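## Task

Push E3 down and hold it at least most of the way down for the whole melody G4, F#4, E4, played in exactly that sequence; only afterwards may E3 be released. The keyboard spans C3 at the player's left end to C5 at the player's right end. A key counts as sounded once it travels most of its depth, and there is no signal confirming it. The attempt fails on any incorrect note, any repeated sounding of a note, two keys sounding at the same moment, or any note after G4... more precisely after the last listed note, F#4... i.e. after E4. Anything held in place only by the robot when the scene ends is not counted as achieved.

## Robot and tools

Robot: two arms, left_arm and right_arm, facing each other across a table, left_arm's base on the +y side. Each carries an identical five-finger right hand (not mirrored), so every hand number and axis means the same on both. The names say nothing about image sides.

World frame: origin on the table top halfway between the arm bases, table surface z = 0, +z up. Results report each hand point's position (m), quaternion wxyz and velocities in this frame; the printed position may be a little off, more at long reach.

Hand point: a point fixed to the palm, 0.05 m in front of it, where the index pad and thumb tip meet in a pinch. Its own axes: +z along the straight fingers (fingertips 0.06-0.07 m beyond it), +y out of the palm, +x across the palm toward the little finger. A wrist bracket on the little-finger side sticks out 0.03 m past the point in +y and 0.11 m across; it can strike keys or the other arm.

The row (28 numbers, all in [-1, 1]): first left arm dx, dy, dz, rx, ry, rz, then left hand little, ring, middle, index, thumb_bend, thumb_turn, force_limit, speed; then the same 14 for the right arm and hand. Always send all 28, even if one arm is idle. dx..rz are an offset, not a pose: a target relative to the hand point's pose in the most recent result showing it (or, before any such result and in later calls of the same reply, from where the robot is when the action begins), expressed in the hand point's own axes. Scale: 1.0 = 0.6 m or 180 degrees; rx, ry, rz form one rotation vector. Zero offsets mean go back to that reference pose, not stay still. Finger numbers are targets: +1 straight/open, -1 curled closed; thumb_turn +1 beside the palm, -1 across in front of it. A pinch is roughly index -0.22, thumb_bend -0.75, thumb_turn -0.57. force_limit maps -1..+1 to about 0..10 N at the fingertip (0..15 N for the thumb motors) and only stops closing. speed maps -1..+1 to near zero..full (full travel 0.6 s). No hand number means unchanged: to keep a hand as is, resend its last eight numbers, or before any, its six hand_measured values plus hand_force_limit and hand_speed.

Tools:
- execute_actions {"actions": [...], "pictures": bool}. Empty list: just return state. One action {"rows": [[28 numbers], ...], "steps": n}: up to 15 rows and 15 steps of 1/30 s, each row used for one step, last row repeated; each row is measured from the same reference pose, not from the prior row. A wait {"steps": n} (max 300) counts from the previous result, your reply time included. A refused call sends nothing.
- move {"target": [28 numbers], "speed": m/s 0.002-0.5 (default 0.25; turning up to twice that in rad/s), "stop_force": N 9-40, optional}. Target offsets use the same reference rule. Both arms follow straight paths that end together, 0.5-10 s long, ignoring obstacles; hand numbers are sent at the start. With stop_force, an arm whose wrist sensor feels that much extra push against its motion for two steps backs up two steps and holds; use it slowly for pressing keys. It is unreliable if the hand rotates during the move, and should be omitted when pulling away from a surface. Ending words: done, off_target, moving, held (last step blocked), fault, contact (stop_force ended the path); limits=paced means clipped, limits=held means some steps were blocked.
- wait {"seconds": 0-10}: lets time pass, sends nothing new.
- zoom_image {"camera": cam_high|cam_low|cam_left_wrist|cam_right_wrist, "region": [x0, y0, x1, y1]} pixels in the 504x504 image, at most 504 square.
- show_instructions {}: shows the reference pages (a picture of the hand).
- finished_scene {"scene": n}: ends the current scene irreversibly, reports success and gives the next task. Replying without a tool call ends everything.

Result lines: each arm's pose, velocities, joint positions and torques (noisy, nonzero in free air), Wrist force/torque in the hand's own axes (offset up to ~4 N, saturating near 50 N; pressing reads force back toward the arm), hand_measured, hand_stopped_by (moving, target, force, stalled, fault), hand_load_n (positive when pushed open), a Hand target line, HELD marks for blocked steps, and "pose unreachable" when the clearance check altered a command.

Control details: each step the commanded pose is clipped to within 100 mm and 16 degrees of the measured one; motion trails commands by about 0.17 s; position wins over orientation. After an action the arm only continues to its last clipped pose, so check and command the remainder. Time keeps running while you think.

Avoid: the arms colliding or pressing on each other; pushing past a key bottom (stiff arms fault on small overshoots); contact torque beyond joint limits (138 N m big joints, 25.7 N m wrists) or 150 N outside force, which stops the arm for 10 s; long holds that overheat motors (warning at 70 °C, braking at 85 °C); knocking anything off the table. Press keys with a fingertip, one at a time, releasing before the next so no note repeats or coincides.

Each tool is called as a command line: name --argument value for each argument, lists and objects as JSON in quotes; but a table of rows of numbers goes row by row, as --pt "numbers of a row", without its own name.

## Session

execute_actions --actions '[]'

Scene clock: 0.00 s of 6000.00 s.
left_arm: end_effector_position=(+0.3017, +0.4777, +0.4840) hand_measured=(+1.000, +1.000, +1.000, +1.000, +1.000, +1.000) hand_load_n=(+0.0, +0.0, +0.0, +0.0, +0.0, +0.0) hand_stopped_by=(target, target, target, target, target, target) hand_force_limit=0.00 hand_speed=-0.80 end_effector_quat_wxyz=(-0.001, +0.333, +0.943, -0.000) end_effector_velocity=(-0.000, +0.001, +0.000) end_effector_angular_velocity=(+0.001, +0.001, +0.001) | right_arm: end_effector_position=(+0.0847, -0.2688, +0.4853) hand_measured=(+1.000, +1.000, +1.000, +1.000, +1.000, +1.000) hand_load_n=(+0.0, +0.0, +0.0, +0.0, +0.0, +0.0) hand_stopped_by=(target, target, target, target, target, target) hand_force_limit=0.00 hand_speed=-0.80 end_effector_quat_wxyz=(+0.024, -0.353, +0.935, +0.002) end_effector_velocity=(+0.000, +0.000, -0.001) end_effector_angular_velocity=(-0.001, +0.002, +0.000)
Joint positions: left_arm=[ 0.546 -1.714  1.319  1.968  1.573 -1.898] | right_arm=[-1.181 -1.747  1.331  1.939  1.57  -1.881]
Joint velocities: left_arm=[ 0.001 -0.    -0.     0.001  0.    -0.   ] | right_arm=[ 0.     0.001  0.002 -0.     0.    -0.   ]
Joint torques (N m, as the arm reports them, + toward a larger angle): no reading
Motor temperatures (°C, as the motors report them): left_arm=[28 26 27 30 34 33] | right_arm=[24 25 26 30 34 35]
Wrist force (N, on the end effector, along its own x y z axes, offset not removed): no reading
Wrist torque (N m, same axes, about the end effector's origin, offset not removed): no reading
Hand target (left_arm): +0.302, +0.478, +0.484; -0.001, +0.333, +0.943, -0.000
Hand target (right_arm): +0.085, -0.269, +0.485; +0.024, -0.353, +0.935, +0.002
camera_calibration (this result's frames):
cam_left_wrist: T_world_to_cam=[[0.709259, 0.70463, -0.0211878, -0.539043], [0.585169, -0.571722, 0.575075, -0.190936], [0.393101, -0.420275, -0.817826, 0.609501], [0, 0, 0, 1]] pos_world=[0.254455, 0.526821, 0.596847]
cam_right_wrist: T_world_to_cam=[[-0.539316, 0.842078, 0.00663128, 0.269285], [0.679958, 0.430812, 0.593344, -0.23031], [0.496785, 0.324509, -0.804921, 0.565965], [0, 0, 0, 1]] pos_world=[0.0206676, -0.311199, 0.590425]

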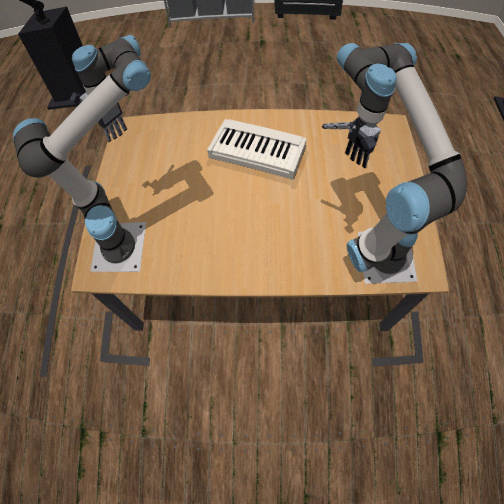

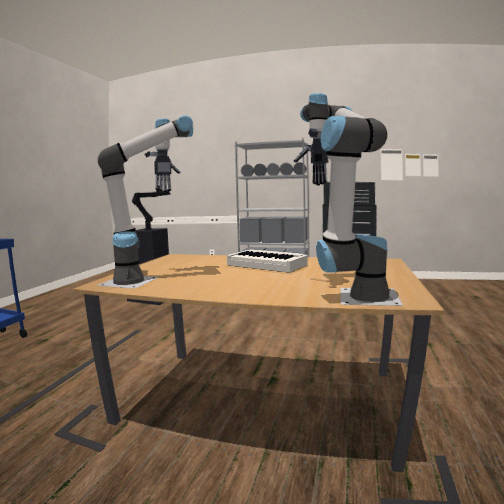

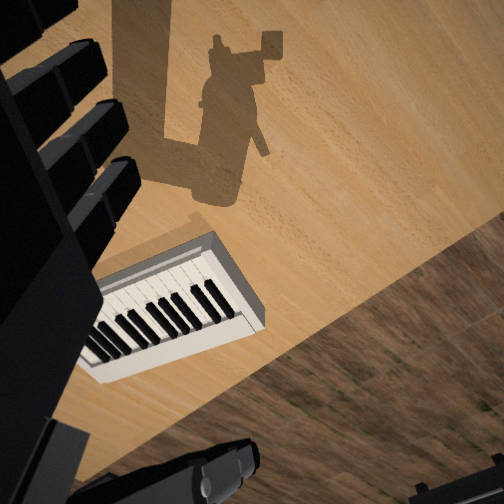

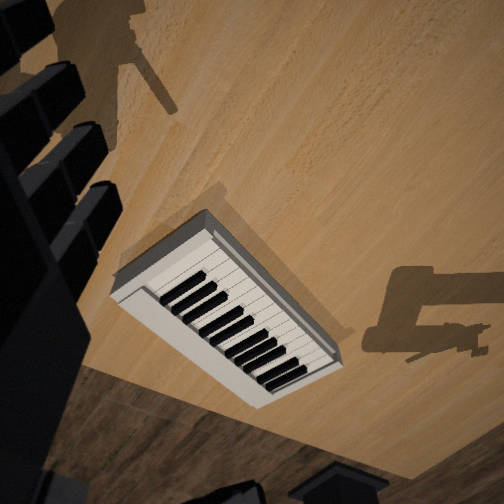

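zoom_image --camera "cam_right_wrist" --region '[100, 190, 352, 442]'

zoom_image --camera "cam_left_wrist" --region '[70, 210, 280, 420]'

zoom_image --camera "cam_high" --region '[195, 90, 321, 216]'

Region (100, 190, 352, 442) of cam_right_wrist's 504x504 image, scaled by 2.000, with more detail than that image has.

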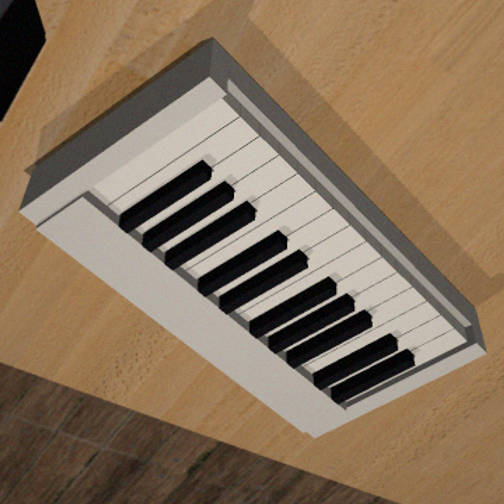

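Region (70, 210, 280, 420) of cam_left_wrist's 504x504 image, scaled by 2.400, with more detail than that image has.

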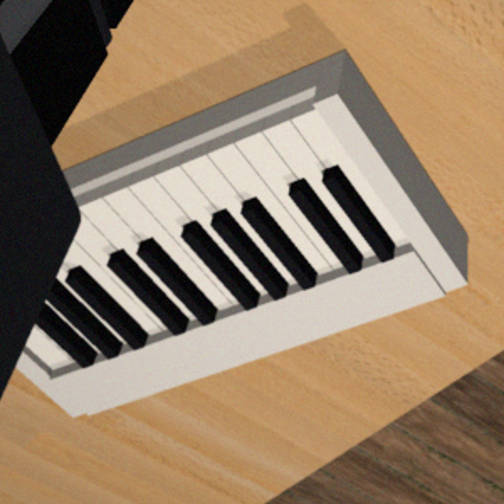

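Region (195, 90, 321, 216) of cam_high's 504x504 image, scaled by 4.000, with more detail than that image has.

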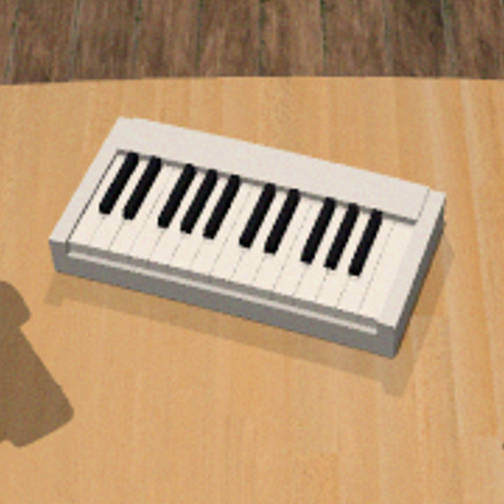

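zoom_image --camera "cam_right_wrist" --region '[180, 205, 280, 305]'

zoom_image --camera "cam_right_wrist" --region '[255, 300, 355, 400]'

zoom_image --camera "cam_left_wrist" --region '[150, 225, 270, 345]'

zoom_image --camera "cam_left_wrist" --region '[75, 265, 195, 385]'

Region (180, 205, 280, 305) of cam_right_wrist's 504x504 image, scaled by 5.040, with more detail than that image has.

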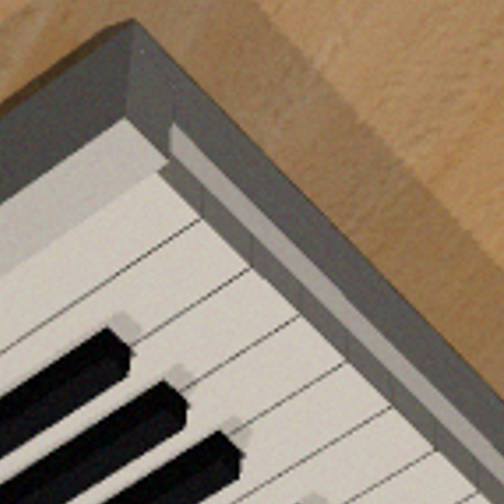

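Region (255, 300, 355, 400) of cam_right_wrist's 504x504 image, scaled by 5.040, with more detail than that image has.

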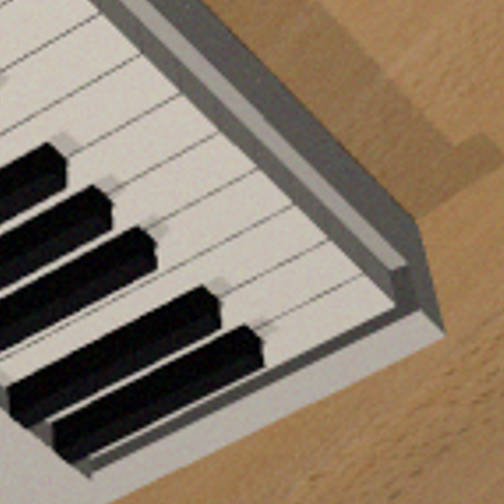

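Region (150, 225, 270, 345) of cam_left_wrist's 504x504 image, scaled by 4.200, with more detail than that image has.

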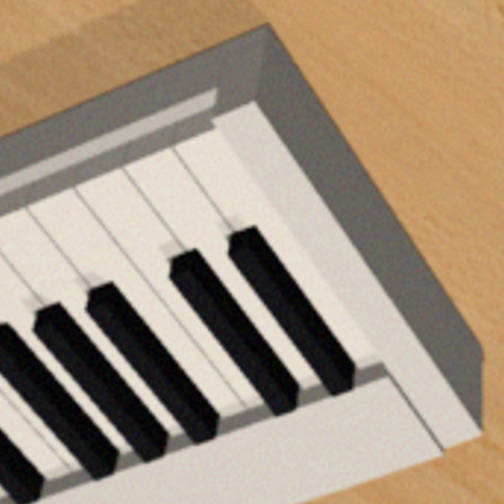

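Region (75, 265, 195, 385) of cam_left_wrist's 504x504 image, scaled by 4.200, with more detail than that image has.

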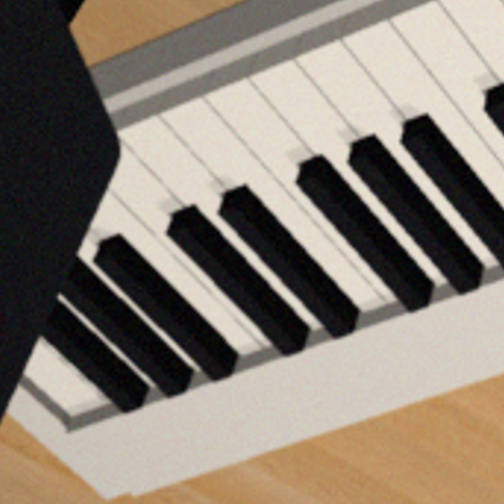

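move --target '[-0.6555,-0.2654,0.5356,-0.1218,-0.0847,0.3801,1,1,1,1,-0.6,1,0,1, -0.5313,-0.0466,0.5981,-0.0080,0.0133,-0.1674,1,1,1,1,-0.6,0,0,1]' --speed 0.28

Scene clock: 123.00 s of 6000.00 s.
left_arm: end_effector_position=(+0.5072, +0.1073, +0.1622) hand_measured=(+1.000, +1.000, +1.000, +1.000, -0.600, +1.000) hand_load_n=(+0.0, +0.0, +0.0, +0.0, +0.0, +0.0) hand_stopped_by=(target, target, target, target, target, target) hand_force_limit=0.00 hand_speed=1.00 end_effector_quat_wxyz=(+0.176, +0.792, +0.571, +0.126) end_effector_velocity=(+0.001, -0.002, -0.001) end_effector_angular_velocity=(+0.001, -0.000, -0.005) | right_arm: end_effector_position=(+0.3576, -0.0716, +0.1422) hand_measured=(+1.000, +1.000, +1.000, +1.000, -0.600, +0.000) hand_load_n=(+0.0, +0.0, +0.0, +0.0, +0.0, +0.0) hand_stopped_by=(target, target, target, target, target, target) hand_force_limit=0.00 hand_speed=1.00 end_effector_quat_wxyz=(-0.000, -0.584, +0.812, -0.000) end_effector_velocity=(+0.001, +0.001, -0.001) end_effector_angular_velocity=(-0.001, +0.001, +0.002)
Joint positions: left_arm=[ 0.473 -1.058  1.415  0.887  1.276 -0.709] | right_arm=[-1.049 -0.795  0.983  1.383  1.572 -2.275]
Joint velocities: left_arm=[ 0.001  0.004 -0.004 -0.002  0.001  0.006] | right_arm=[ 0.     0.005 -0.006  0.003  0.    -0.002]
Joint torques (N m, as the arm reports them, + toward a larger angle): left_arm=[  5.03 -29.56 -26.98  -1.01   1.45   2.89] | right_arm=[ 13.33 -41.99 -25.28   3.91   2.35  -2.75]
Motor temperatures (°C, as the motors report them): left_arm=[28 26 27 30 34 33] | right_arm=[24 25 26 30 34 35]
Wrist force (N, on the end effector, along its own x y z axes, offset not removed): left_arm=[0.6 -0.5 0.8] | right_arm=[1.8 0.9 -0.5]
Wrist torque (N m, same axes, about the end effector's origin, offset not removed): left_arm=[-0.17 -0.44 -0.02] | right_arm=[0.14 -0.48 0.00]
Hand target (left_arm): +0.507, +0.107, +0.162; +0.176, +0.792, +0.571, +0.126
Hand target (right_arm): +0.358, -0.072, +0.142; -0.000, -0.584, +0.812, -0.000
Off the commanded pose (left_arm): 0.000 m, 0 deg.
Off the commanded pose (right_arm): 0.001 m, 0 deg.
After step 90, 117.00 s passed at rest.
move: done
camera_calibration (this result's frames):
cam_left_wrist: T_world_to_cam=[[0.827742, -0.391377, 0.40208, -0.441813], [-0.555557, -0.672201, 0.48939, 0.265371], [0.0787427, -0.628466, -0.773841, 0.284454], [0, 0, 0, 1]] pos_world=[0.490737, 0.184237, 0.267896]
cam_right_wrist: T_world_to_cam=[[-0.888851, 0.458019, 0.0127267, 0.349309], [0.387565, 0.736728, 0.554099, -0.165189], [0.244412, 0.497444, -0.832354, 0.196743], [0, 0, 0, 1]] pos_world=[0.326419, -0.136159, 0.250846]

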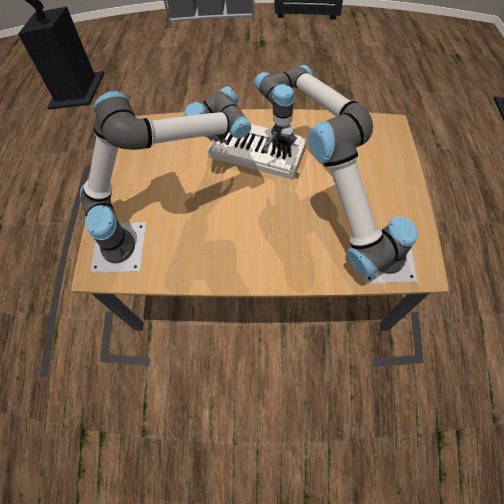

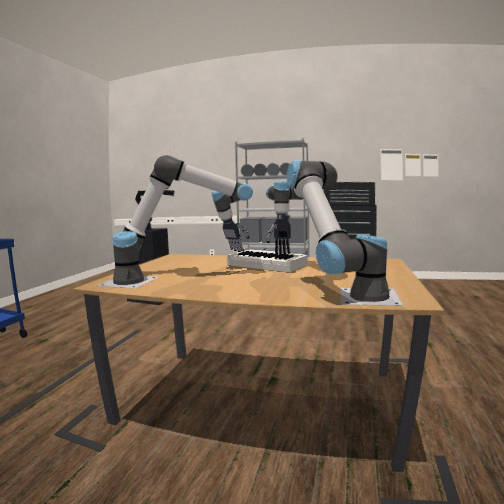

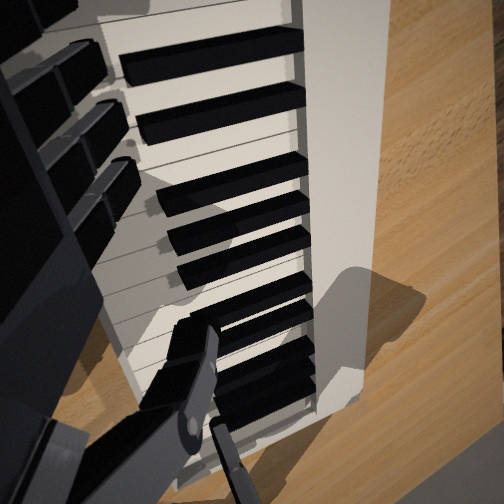

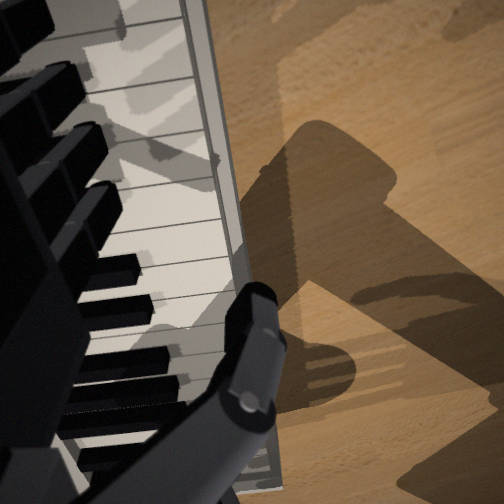

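zoom_image --camera "cam_right_wrist" --region '[60, 0, 260, 200]'

zoom_image --camera "cam_right_wrist" --region '[60, 150, 260, 350]'

zoom_image --camera "cam_left_wrist" --region '[60, 20, 260, 220]'

zoom_image --camera "cam_left_wrist" --region '[60, 180, 260, 380]'

Region (60, 0, 260, 200) of cam_right_wrist's 504x504 image, scaled by 2.520, with more detail than that image has.

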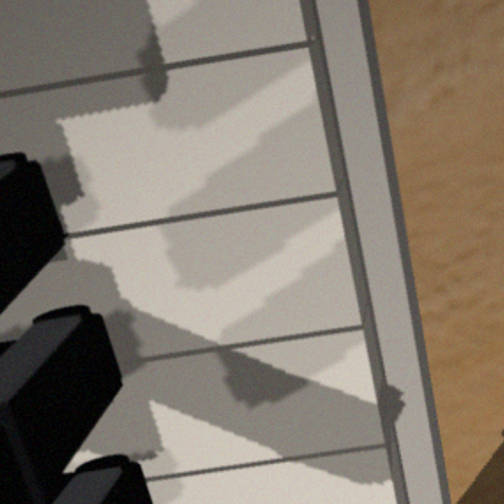

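Region (60, 150, 260, 350) of cam_right_wrist's 504x504 image, scaled by 2.520, with more detail than that image has.

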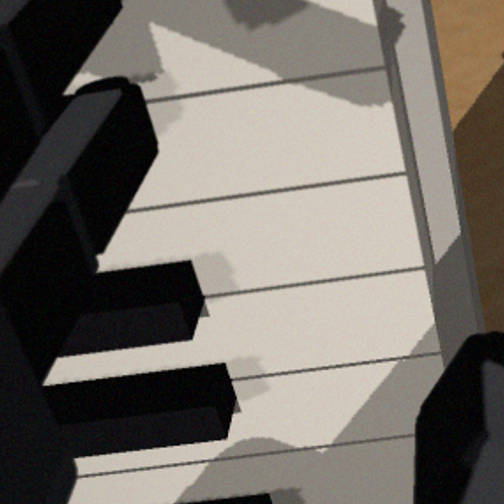

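Region (60, 20, 260, 220) of cam_left_wrist's 504x504 image, scaled by 2.520, with more detail than that image has.

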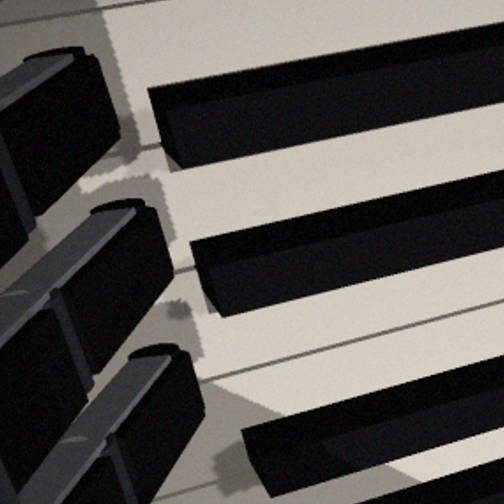

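Region (60, 180, 260, 380) of cam_left_wrist's 504x504 image, scaled by 2.520, with more detail than that image has.

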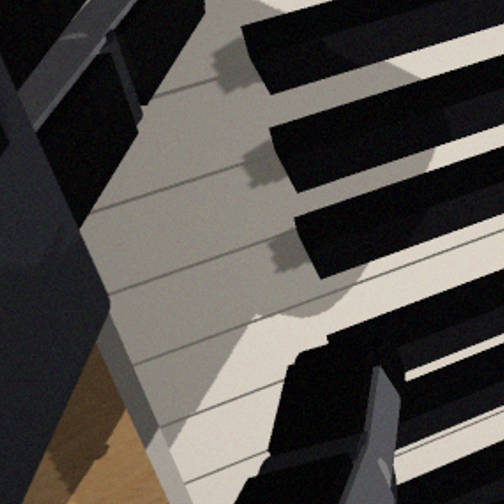

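zoom_image --camera "cam_left_wrist" --region '[100, 60, 200, 160]'

zoom_image --camera "cam_left_wrist" --region '[100, 140, 200, 240]'

zoom_image --camera "cam_left_wrist" --region '[85, 230, 225, 370]'

zoom_image --camera "cam_left_wrist" --region '[200, 0, 340, 140]'

zoom_image --camera "cam_left_wrist" --region '[200, 120, 340, 260]'

Region (100, 60, 200, 160) of cam_left_wrist's 504x504 image, scaled by 5.040, with more detail than that image has.

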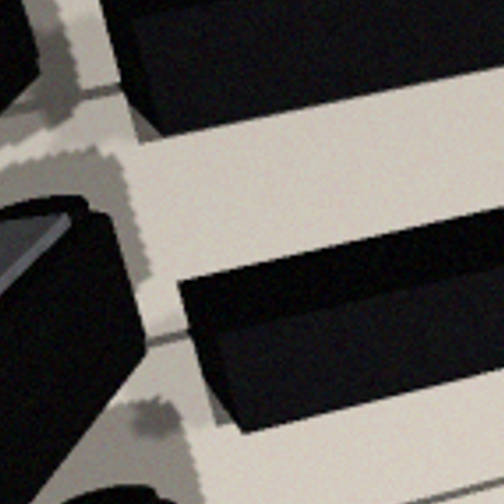

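Region (100, 140, 200, 240) of cam_left_wrist's 504x504 image, scaled by 5.040, with more detail than that image has.

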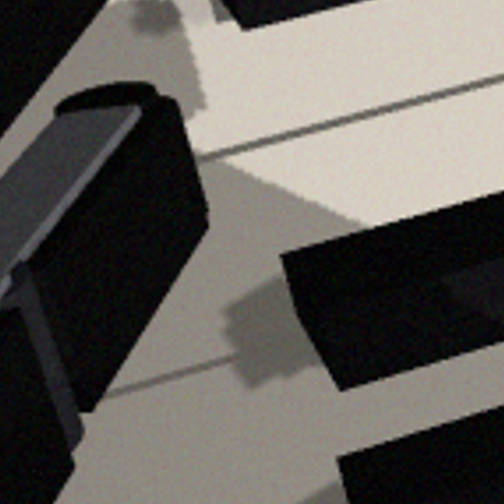

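Region (85, 230, 225, 370) of cam_left_wrist's 504x504 image, scaled by 3.600, with more detail than that image has.

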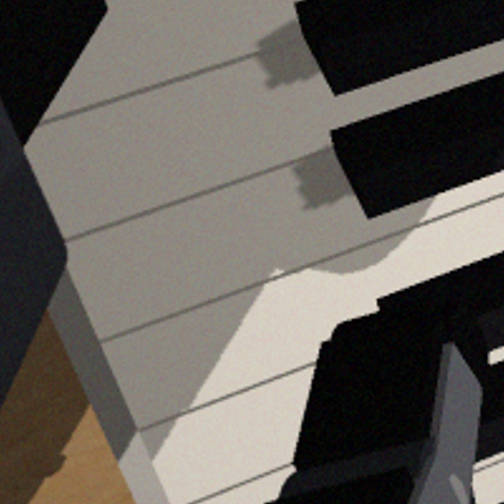

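Region (200, 0, 340, 140) of cam_left_wrist's 504x504 image, scaled by 3.600, with more detail than that image has.

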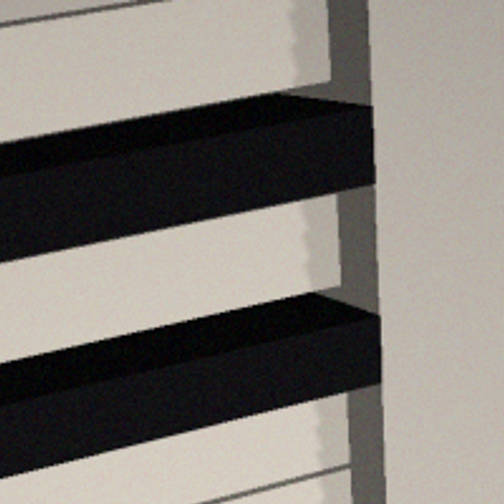

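Region (200, 120, 340, 260) of cam_left_wrist's 504x504 image, scaled by 3.600, with more detail than that image has.

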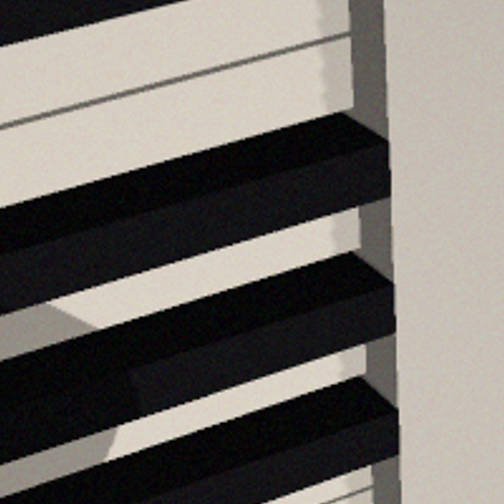

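move --target '[0,-0.0305,0.0496,0,0,0,-1,-1,-1,1,-0.6,1,0,1, 0.0030,0.0268,0.0237,0,0,0.0074,-1,-1,-1,1,-0.6,0,0,1]' --speed 0.035 --stop_force 12

Scene clock: 244.37 s of 6000.00 s.
left_arm: end_effector_position=(+0.5034, +0.1085, +0.1278) hand_measured=(-1.000, -1.000, -1.000, +1.000, -0.600, +1.000) hand_load_n=(+0.0, +0.0, +0.0, -2.0, +0.0, +0.0) hand_stopped_by=(target, target, target, target, target, target) hand_force_limit=0.00 hand_speed=1.00 end_effector_quat_wxyz=(+0.176, +0.792, +0.571, +0.126) end_effector_velocity=(-0.000, -0.000, -0.002) end_effector_angular_velocity=(-0.001, -0.000, -0.000) | right_arm: end_effector_position=(+0.3419, -0.0683, +0.1281) hand_measured=(-1.000, -1.000, -1.000, +1.000, -0.600, +0.000) hand_load_n=(+0.0, +0.0, +0.0, +0.0, +0.0, +0.0) hand_stopped_by=(target, target, target, target, target, target) hand_force_limit=0.00 hand_speed=1.00 end_effector_quat_wxyz=(-0.000, -0.575, +0.818, -0.000) end_effector_velocity=(-0.001, -0.000, -0.001) end_effector_angular_velocity=(-0.000, +0.000, -0.001)
Joint positions: left_arm=[ 0.467 -1.034  1.473  0.807  1.274 -0.715] | right_arm=[-1.031 -0.815  1.056  1.33   1.572 -2.233]
Joint velocities: left_arm=[-0.001  0.002  0.004 -0.006 -0.    -0.   ] | right_arm=[ 0.001 -0.002  0.006 -0.004  0.     0.002]
Joint torques (N m, as the arm reports them, + toward a larger angle): left_arm=[ -7.76 -27.44  -0.45  -1.12  -1.63  -2.18] | right_arm=[ 14.71 -58.5  -10.27   0.54   1.51   2.79]
Motor temperatures (°C, as the motors report them): left_arm=[28 26 27 30 34 33] | right_arm=[24 25 26 30 34 35]
Wrist force (N, on the end effector, along its own x y z axes, offset not removed): left_arm=[0.4 2.5 -4.6] | right_arm=[1.4 2.0 0.3]
Wrist torque (N m, same axes, about the end effector's origin, offset not removed): left_arm=[0.14 -0.16 -0.06] | right_arm=[0.28 -0.32 0.00]
Hand target (left_arm): +0.503, +0.109, +0.127; +0.176, +0.792, +0.571, +0.126
Hand target (right_arm): +0.342, -0.068, +0.128; -0.000, -0.574, +0.819, -0.000
Off the commanded pose (left_arm): 0.000 m, 0 deg.
Off the commanded pose (right_arm): 0.000 m, 0 deg.
After step 90, 117.00 s passed at rest.
move: done
camera_calibration (this result's frames):
cam_left_wrist: T_world_to_cam=[[0.827734, -0.391359, 0.402113, -0.42436], [-0.555565, -0.672192, 0.489393, 0.280895], [0.0787688, -0.628487, -0.773822, 0.258892], [0, 0, 0, 1]] pos_world=[0.48692, 0.185448, 0.233509]
cam_right_wrist: T_world_to_cam=[[-0.878061, 0.478381, 0.0126776, 0.331722], [0.404422, 0.727626, 0.554079, -0.160162], [0.255837, 0.491642, -0.832367, 0.182848], [0, 0, 0, 1]] pos_world=[0.309266, -0.132047, 0.236734]

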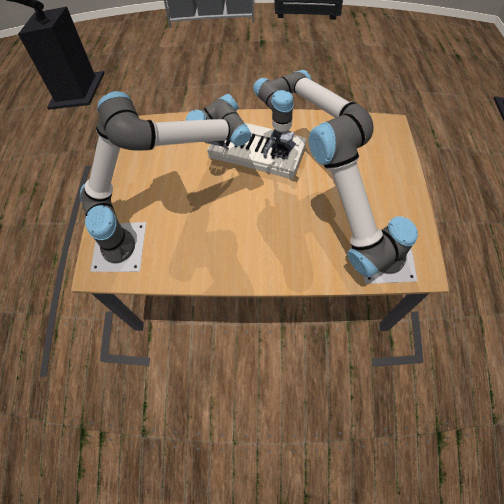

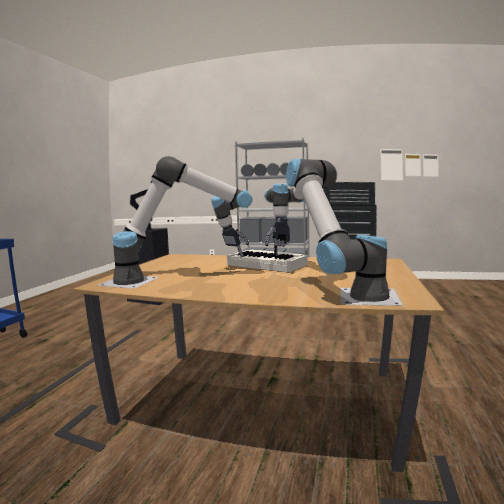

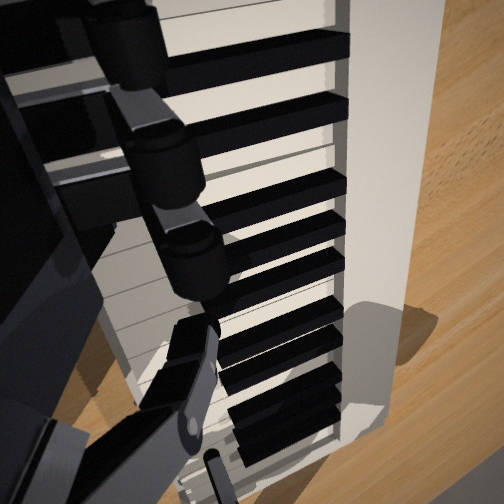

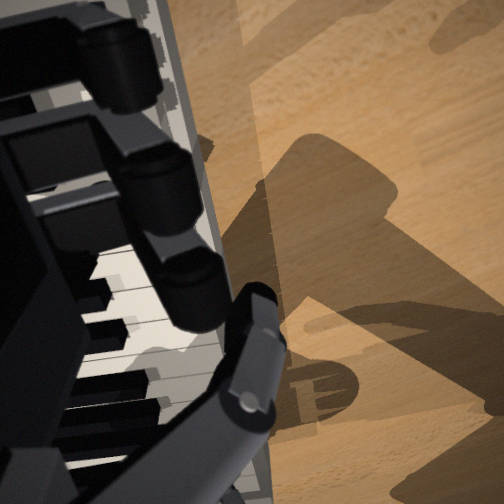

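zoom_image --camera "cam_right_wrist" --region '[60, 230, 240, 410]'

zoom_image --camera "cam_low" --region '[200, 150, 330, 280]'

zoom_image --camera "cam_high" --region '[180, 60, 330, 210]'

Region (60, 230, 240, 410) of cam_right_wrist's 504x504 image, scaled by 2.800, with more detail than that image has.

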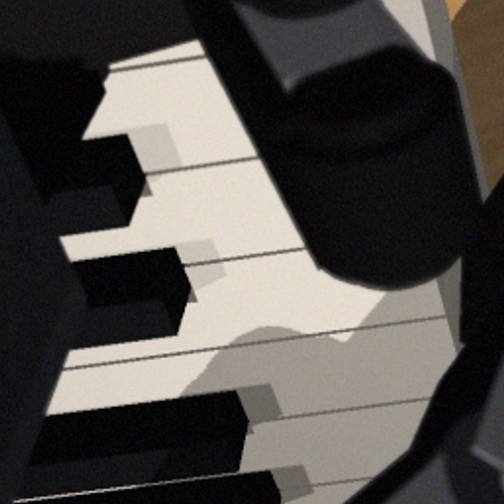

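Region (200, 150, 330, 280) of cam_low's 504x504 image, scaled by 3.877, with more detail than that image has.

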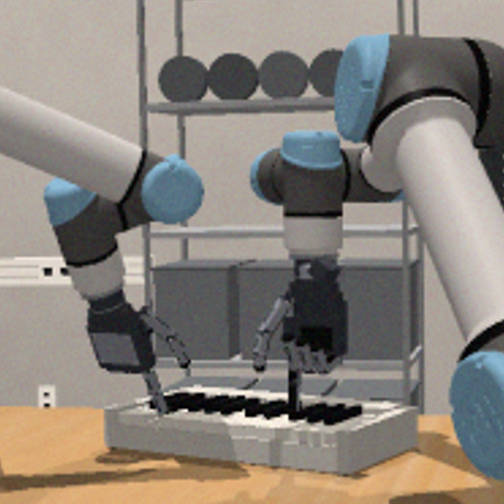

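Region (180, 60, 330, 210) of cam_high's 504x504 image, scaled by 3.360, with more detail than that image has.

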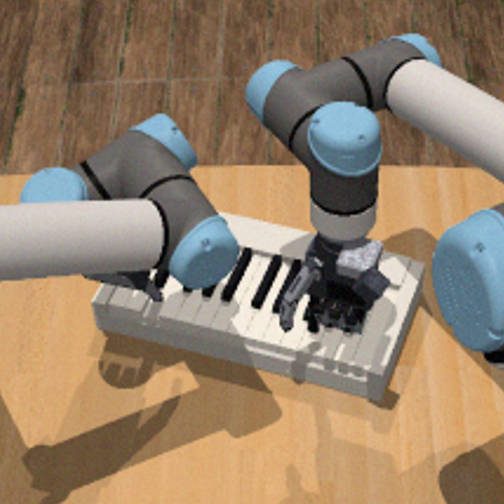

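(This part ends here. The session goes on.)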